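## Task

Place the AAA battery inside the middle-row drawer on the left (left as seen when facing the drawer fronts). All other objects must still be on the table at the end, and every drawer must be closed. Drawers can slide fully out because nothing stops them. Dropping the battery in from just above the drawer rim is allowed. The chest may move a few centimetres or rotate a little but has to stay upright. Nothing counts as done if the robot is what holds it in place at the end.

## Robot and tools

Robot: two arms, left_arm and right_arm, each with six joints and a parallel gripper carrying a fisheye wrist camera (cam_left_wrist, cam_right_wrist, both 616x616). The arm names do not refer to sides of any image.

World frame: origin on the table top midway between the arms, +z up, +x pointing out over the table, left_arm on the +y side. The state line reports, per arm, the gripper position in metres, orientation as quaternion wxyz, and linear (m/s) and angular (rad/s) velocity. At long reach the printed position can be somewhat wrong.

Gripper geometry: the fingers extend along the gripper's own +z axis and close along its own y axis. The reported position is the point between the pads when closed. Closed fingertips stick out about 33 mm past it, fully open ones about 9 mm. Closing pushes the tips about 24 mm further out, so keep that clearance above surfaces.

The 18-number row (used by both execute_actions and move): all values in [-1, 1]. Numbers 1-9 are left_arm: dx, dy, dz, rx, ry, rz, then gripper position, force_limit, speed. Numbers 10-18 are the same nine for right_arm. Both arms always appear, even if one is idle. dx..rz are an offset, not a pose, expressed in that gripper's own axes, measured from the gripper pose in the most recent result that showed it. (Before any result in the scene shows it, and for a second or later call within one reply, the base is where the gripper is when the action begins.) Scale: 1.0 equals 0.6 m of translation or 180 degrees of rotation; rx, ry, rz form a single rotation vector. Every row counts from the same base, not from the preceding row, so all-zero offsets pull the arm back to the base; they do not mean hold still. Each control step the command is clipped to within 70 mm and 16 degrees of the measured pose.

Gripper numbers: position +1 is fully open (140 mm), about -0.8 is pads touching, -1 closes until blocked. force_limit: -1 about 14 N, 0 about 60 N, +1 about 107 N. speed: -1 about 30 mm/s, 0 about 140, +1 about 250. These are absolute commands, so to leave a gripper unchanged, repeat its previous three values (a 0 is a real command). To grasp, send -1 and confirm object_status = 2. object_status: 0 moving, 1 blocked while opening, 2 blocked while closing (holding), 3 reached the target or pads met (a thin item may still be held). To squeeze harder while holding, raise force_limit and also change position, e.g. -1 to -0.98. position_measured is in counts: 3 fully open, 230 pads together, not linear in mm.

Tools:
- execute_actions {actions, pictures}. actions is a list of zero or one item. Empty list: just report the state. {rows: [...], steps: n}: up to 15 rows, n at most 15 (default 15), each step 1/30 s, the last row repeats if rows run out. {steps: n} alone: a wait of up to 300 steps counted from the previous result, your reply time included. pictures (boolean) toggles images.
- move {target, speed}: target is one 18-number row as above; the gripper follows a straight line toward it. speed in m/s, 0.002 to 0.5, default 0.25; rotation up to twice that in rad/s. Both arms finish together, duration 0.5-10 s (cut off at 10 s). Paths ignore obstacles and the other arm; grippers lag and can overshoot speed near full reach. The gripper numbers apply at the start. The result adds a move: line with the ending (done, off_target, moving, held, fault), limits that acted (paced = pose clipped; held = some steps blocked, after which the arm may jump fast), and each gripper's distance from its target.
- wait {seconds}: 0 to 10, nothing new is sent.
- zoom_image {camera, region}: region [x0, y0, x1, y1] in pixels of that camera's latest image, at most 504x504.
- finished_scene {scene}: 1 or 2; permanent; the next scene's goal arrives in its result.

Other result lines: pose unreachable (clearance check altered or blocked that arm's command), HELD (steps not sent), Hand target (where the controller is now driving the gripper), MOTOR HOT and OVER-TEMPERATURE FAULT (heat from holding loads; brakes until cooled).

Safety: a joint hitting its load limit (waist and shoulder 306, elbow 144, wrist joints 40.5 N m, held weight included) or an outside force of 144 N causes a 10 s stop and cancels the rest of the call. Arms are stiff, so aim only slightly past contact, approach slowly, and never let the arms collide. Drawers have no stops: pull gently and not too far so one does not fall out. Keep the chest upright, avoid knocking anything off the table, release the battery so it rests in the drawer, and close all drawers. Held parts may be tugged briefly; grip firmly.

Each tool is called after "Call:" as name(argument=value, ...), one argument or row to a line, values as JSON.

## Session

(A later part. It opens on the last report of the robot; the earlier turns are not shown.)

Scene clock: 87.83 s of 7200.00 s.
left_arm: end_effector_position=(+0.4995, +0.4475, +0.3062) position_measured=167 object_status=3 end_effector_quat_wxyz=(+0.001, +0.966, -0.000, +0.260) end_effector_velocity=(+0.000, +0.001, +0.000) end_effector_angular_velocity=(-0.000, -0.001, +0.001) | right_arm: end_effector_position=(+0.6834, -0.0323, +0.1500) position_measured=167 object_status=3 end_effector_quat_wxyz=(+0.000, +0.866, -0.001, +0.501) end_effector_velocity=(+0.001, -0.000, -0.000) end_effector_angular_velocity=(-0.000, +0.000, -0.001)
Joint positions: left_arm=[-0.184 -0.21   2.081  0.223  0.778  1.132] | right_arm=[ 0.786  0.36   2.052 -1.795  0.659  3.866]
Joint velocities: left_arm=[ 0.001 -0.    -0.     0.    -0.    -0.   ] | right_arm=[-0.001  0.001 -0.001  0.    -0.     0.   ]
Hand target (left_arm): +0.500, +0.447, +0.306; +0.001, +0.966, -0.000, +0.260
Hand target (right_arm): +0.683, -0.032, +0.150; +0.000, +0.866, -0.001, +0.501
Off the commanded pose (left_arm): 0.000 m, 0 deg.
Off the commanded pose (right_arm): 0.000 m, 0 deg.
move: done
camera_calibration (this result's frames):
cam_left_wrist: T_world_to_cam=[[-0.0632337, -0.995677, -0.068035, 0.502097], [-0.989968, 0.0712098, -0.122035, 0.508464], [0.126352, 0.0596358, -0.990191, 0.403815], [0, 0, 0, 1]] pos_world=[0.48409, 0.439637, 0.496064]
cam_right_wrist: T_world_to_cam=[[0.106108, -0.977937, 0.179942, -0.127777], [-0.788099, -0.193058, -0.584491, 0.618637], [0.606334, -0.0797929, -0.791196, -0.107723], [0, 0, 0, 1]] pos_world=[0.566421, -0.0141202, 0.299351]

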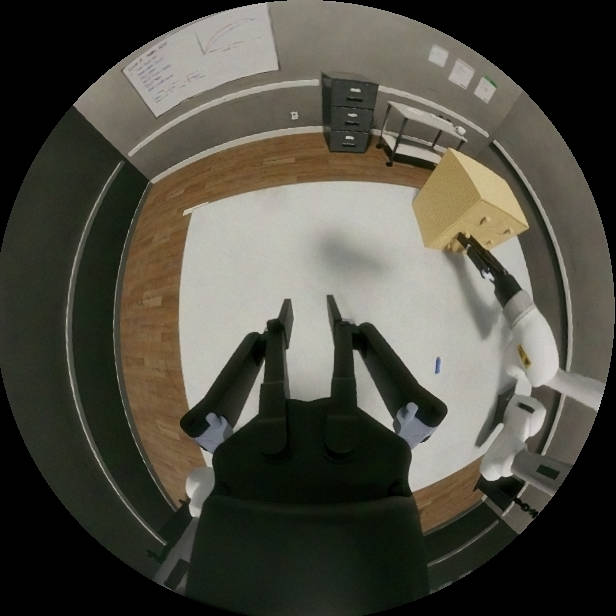

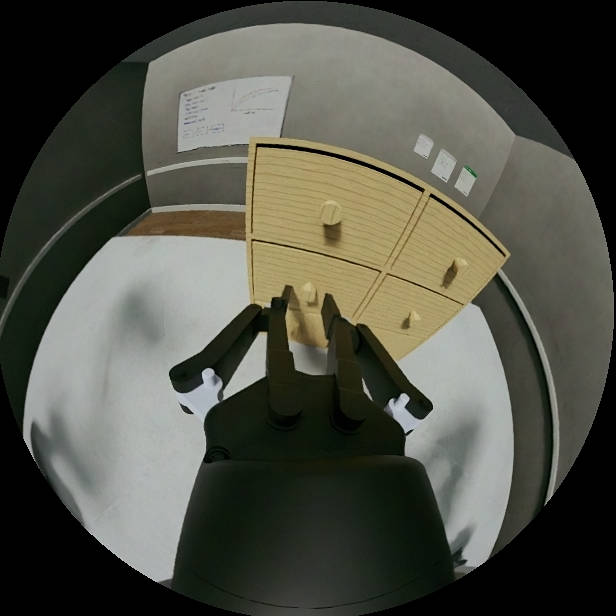

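Push 4 mm more to be sure, back off, check.

Call:
move(
  target=[0,0,0,0,0,0,-0.3,0,0,0.0035,0,0.006,0,0,0,-0.3,0,0.5],
  speed=0.02,
)

Call:
move(
  target=[0,0,0,0,0,0,-0.3,0,0,-0.08,0,-0.2,0,0,0,-0.3,0,0.5],
)

Call:
zoom_image(
  camera="cam_right_wrist",
  region=[200, 120, 480, 330],
)

Scene clock: 90.97 s of 7200.00 s.
left_arm: end_effector_position=(+0.4995, +0.4475, +0.3062) position_measured=167 object_status=3 end_effector_quat_wxyz=(+0.001, +0.966, -0.000, +0.260) end_effector_velocity=(+0.000, +0.000, +0.000) end_effector_angular_velocity=(-0.000, -0.001, +0.000) | right_arm: end_effector_position=(+0.6876, -0.0323, +0.1501) position_measured=167 object_status=3 end_effector_quat_wxyz=(+0.000, +0.866, -0.001, +0.501) end_effector_velocity=(-0.000, -0.001, -0.001) end_effector_angular_velocity=(-0.001, +0.001, -0.001)
Joint positions: left_arm=[-0.184 -0.21   2.081  0.223  0.778  1.132] | right_arm=[ 0.781  0.364  2.046 -1.797  0.656  3.864]
Joint velocities: left_arm=[ 0.001  0.    -0.     0.    -0.     0.   ] | right_arm=[-0.     0.     0.001  0.     0.001  0.   ]
Hand target (left_arm): +0.500, +0.447, +0.306; +0.001, +0.966, -0.000, +0.260
Hand target (right_arm): +0.688, -0.032, +0.150; +0.000, +0.866, -0.001, +0.501
Off the commanded pose (left_arm): 0.000 m, 0 deg.
Off the commanded pose (right_arm): 0.000 m, 0 deg.
move: done
camera_calibration (this result's frames):
cam_left_wrist: T_world_to_cam=[[-0.0632337, -0.995677, -0.0680351, 0.502097], [-0.989968, 0.0712098, -0.122035, 0.508464], [0.126352, 0.0596358, -0.990191, 0.403815], [0, 0, 0, 1]] pos_world=[0.48409, 0.439637, 0.496064]
cam_right_wrist: T_world_to_cam=[[0.106096, -0.977935, 0.179963, -0.128235], [-0.788079, -0.193063, -0.584515, 0.621945], [0.606362, -0.0798101, -0.791173, -0.11026], [0, 0, 0, 1]] pos_world=[0.570605, -0.0141309, 0.29938]

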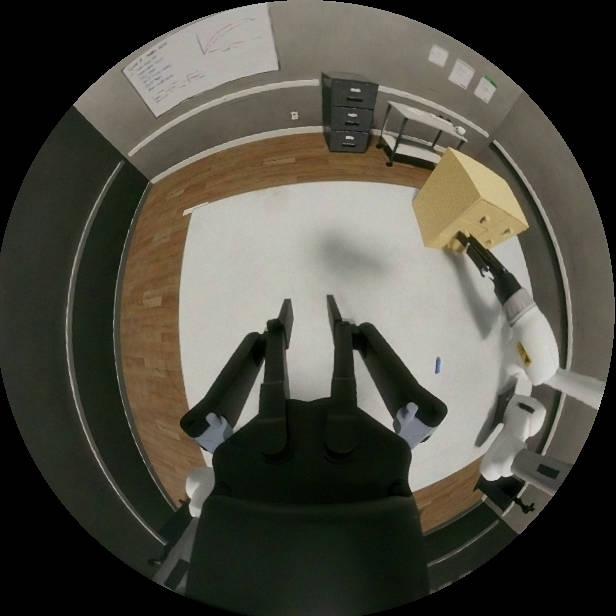

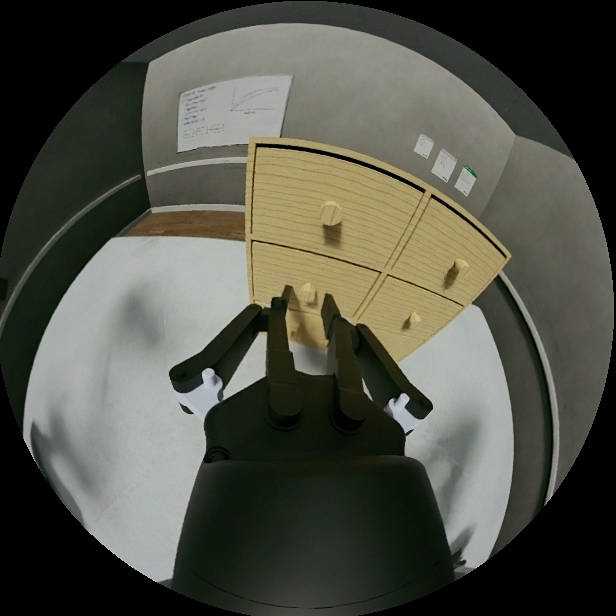

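Scene clock: 91.87 s of 7200.00 s.
left_arm: end_effector_position=(+0.4995, +0.4475, +0.3062) position_measured=167 object_status=3 end_effector_quat_wxyz=(+0.001, +0.966, -0.000, +0.260) end_effector_velocity=(-0.000, -0.000, -0.000) end_effector_angular_velocity=(+0.000, +0.000, -0.000) | right_arm: end_effector_position=(+0.5596, -0.0319, +0.1684) position_measured=167 object_status=3 end_effector_quat_wxyz=(+0.000, +0.866, -0.001, +0.501) end_effector_velocity=(-0.001, -0.000, -0.001) end_effector_angular_velocity=(-0.001, +0.001, +0.001)
Joint positions: left_arm=[-0.184 -0.21   2.081  0.223  0.778  1.132] | right_arm=[ 0.954  0.238  2.184 -1.661  0.77   3.855]
Joint velocities: left_arm=[-0. -0.  0.  0.  0. -0.] | right_arm=[ 0.002 -0.     0.002  0.001 -0.    -0.   ]
Hand target (left_arm): +0.500, +0.447, +0.306; +0.001, +0.966, -0.000, +0.260
Hand target (right_arm): +0.560, -0.032, +0.168; +0.000, +0.866, -0.001, +0.501
Off the commanded pose (left_arm): 0.000 m, 0 deg.
Off the commanded pose (right_arm): 0.000 m, 0 deg.
move: done
camera_calibration (this result's frames):
cam_left_wrist: T_world_to_cam=[[-0.0632336, -0.995677, -0.0680351, 0.502097], [-0.989968, 0.0712098, -0.122035, 0.508464], [0.126352, 0.0596359, -0.990191, 0.403815], [0, 0, 0, 1]] pos_world=[0.48409, 0.439637, 0.496064]
cam_right_wrist: T_world_to_cam=[[0.106089, -0.978004, 0.179594, -0.117533], [-0.788221, -0.192818, -0.584405, 0.531979], [0.606179, -0.0795612, -0.791339, -0.0179694], [0, 0, 0, 1]] pos_world=[0.442679, -0.0138024, 0.31778]

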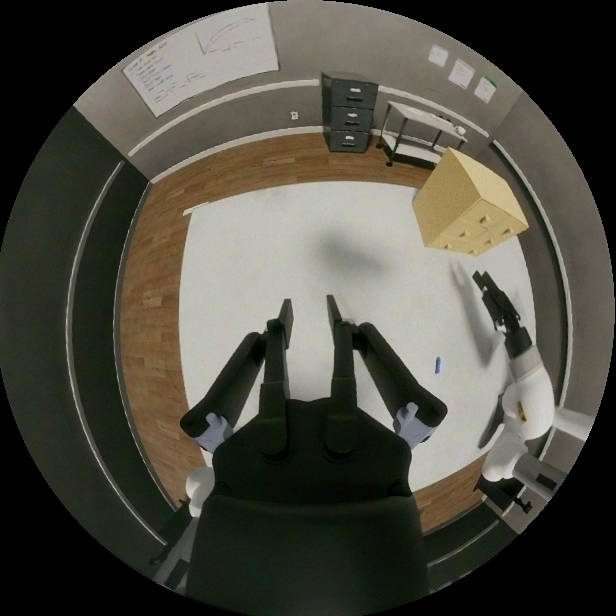

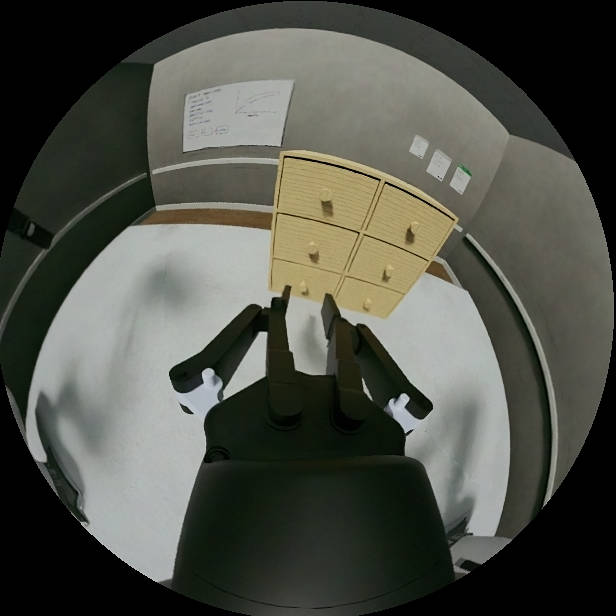

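Region (200, 120, 480, 330) of cam_right_wrist's 616x616 image, scaled by 1.800, with more detail than that image has; it fills the top 378 rows of this view, and the rest is white.

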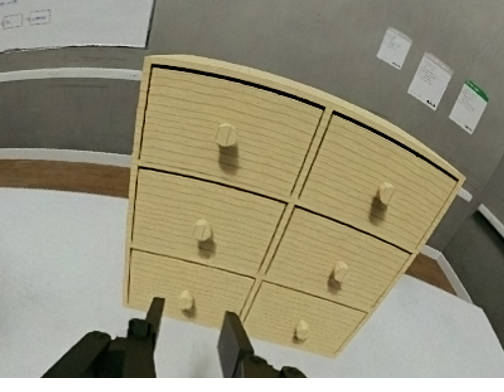

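Call:
finished_scene(
  scene=2,
)

The scene is finished: the task was done.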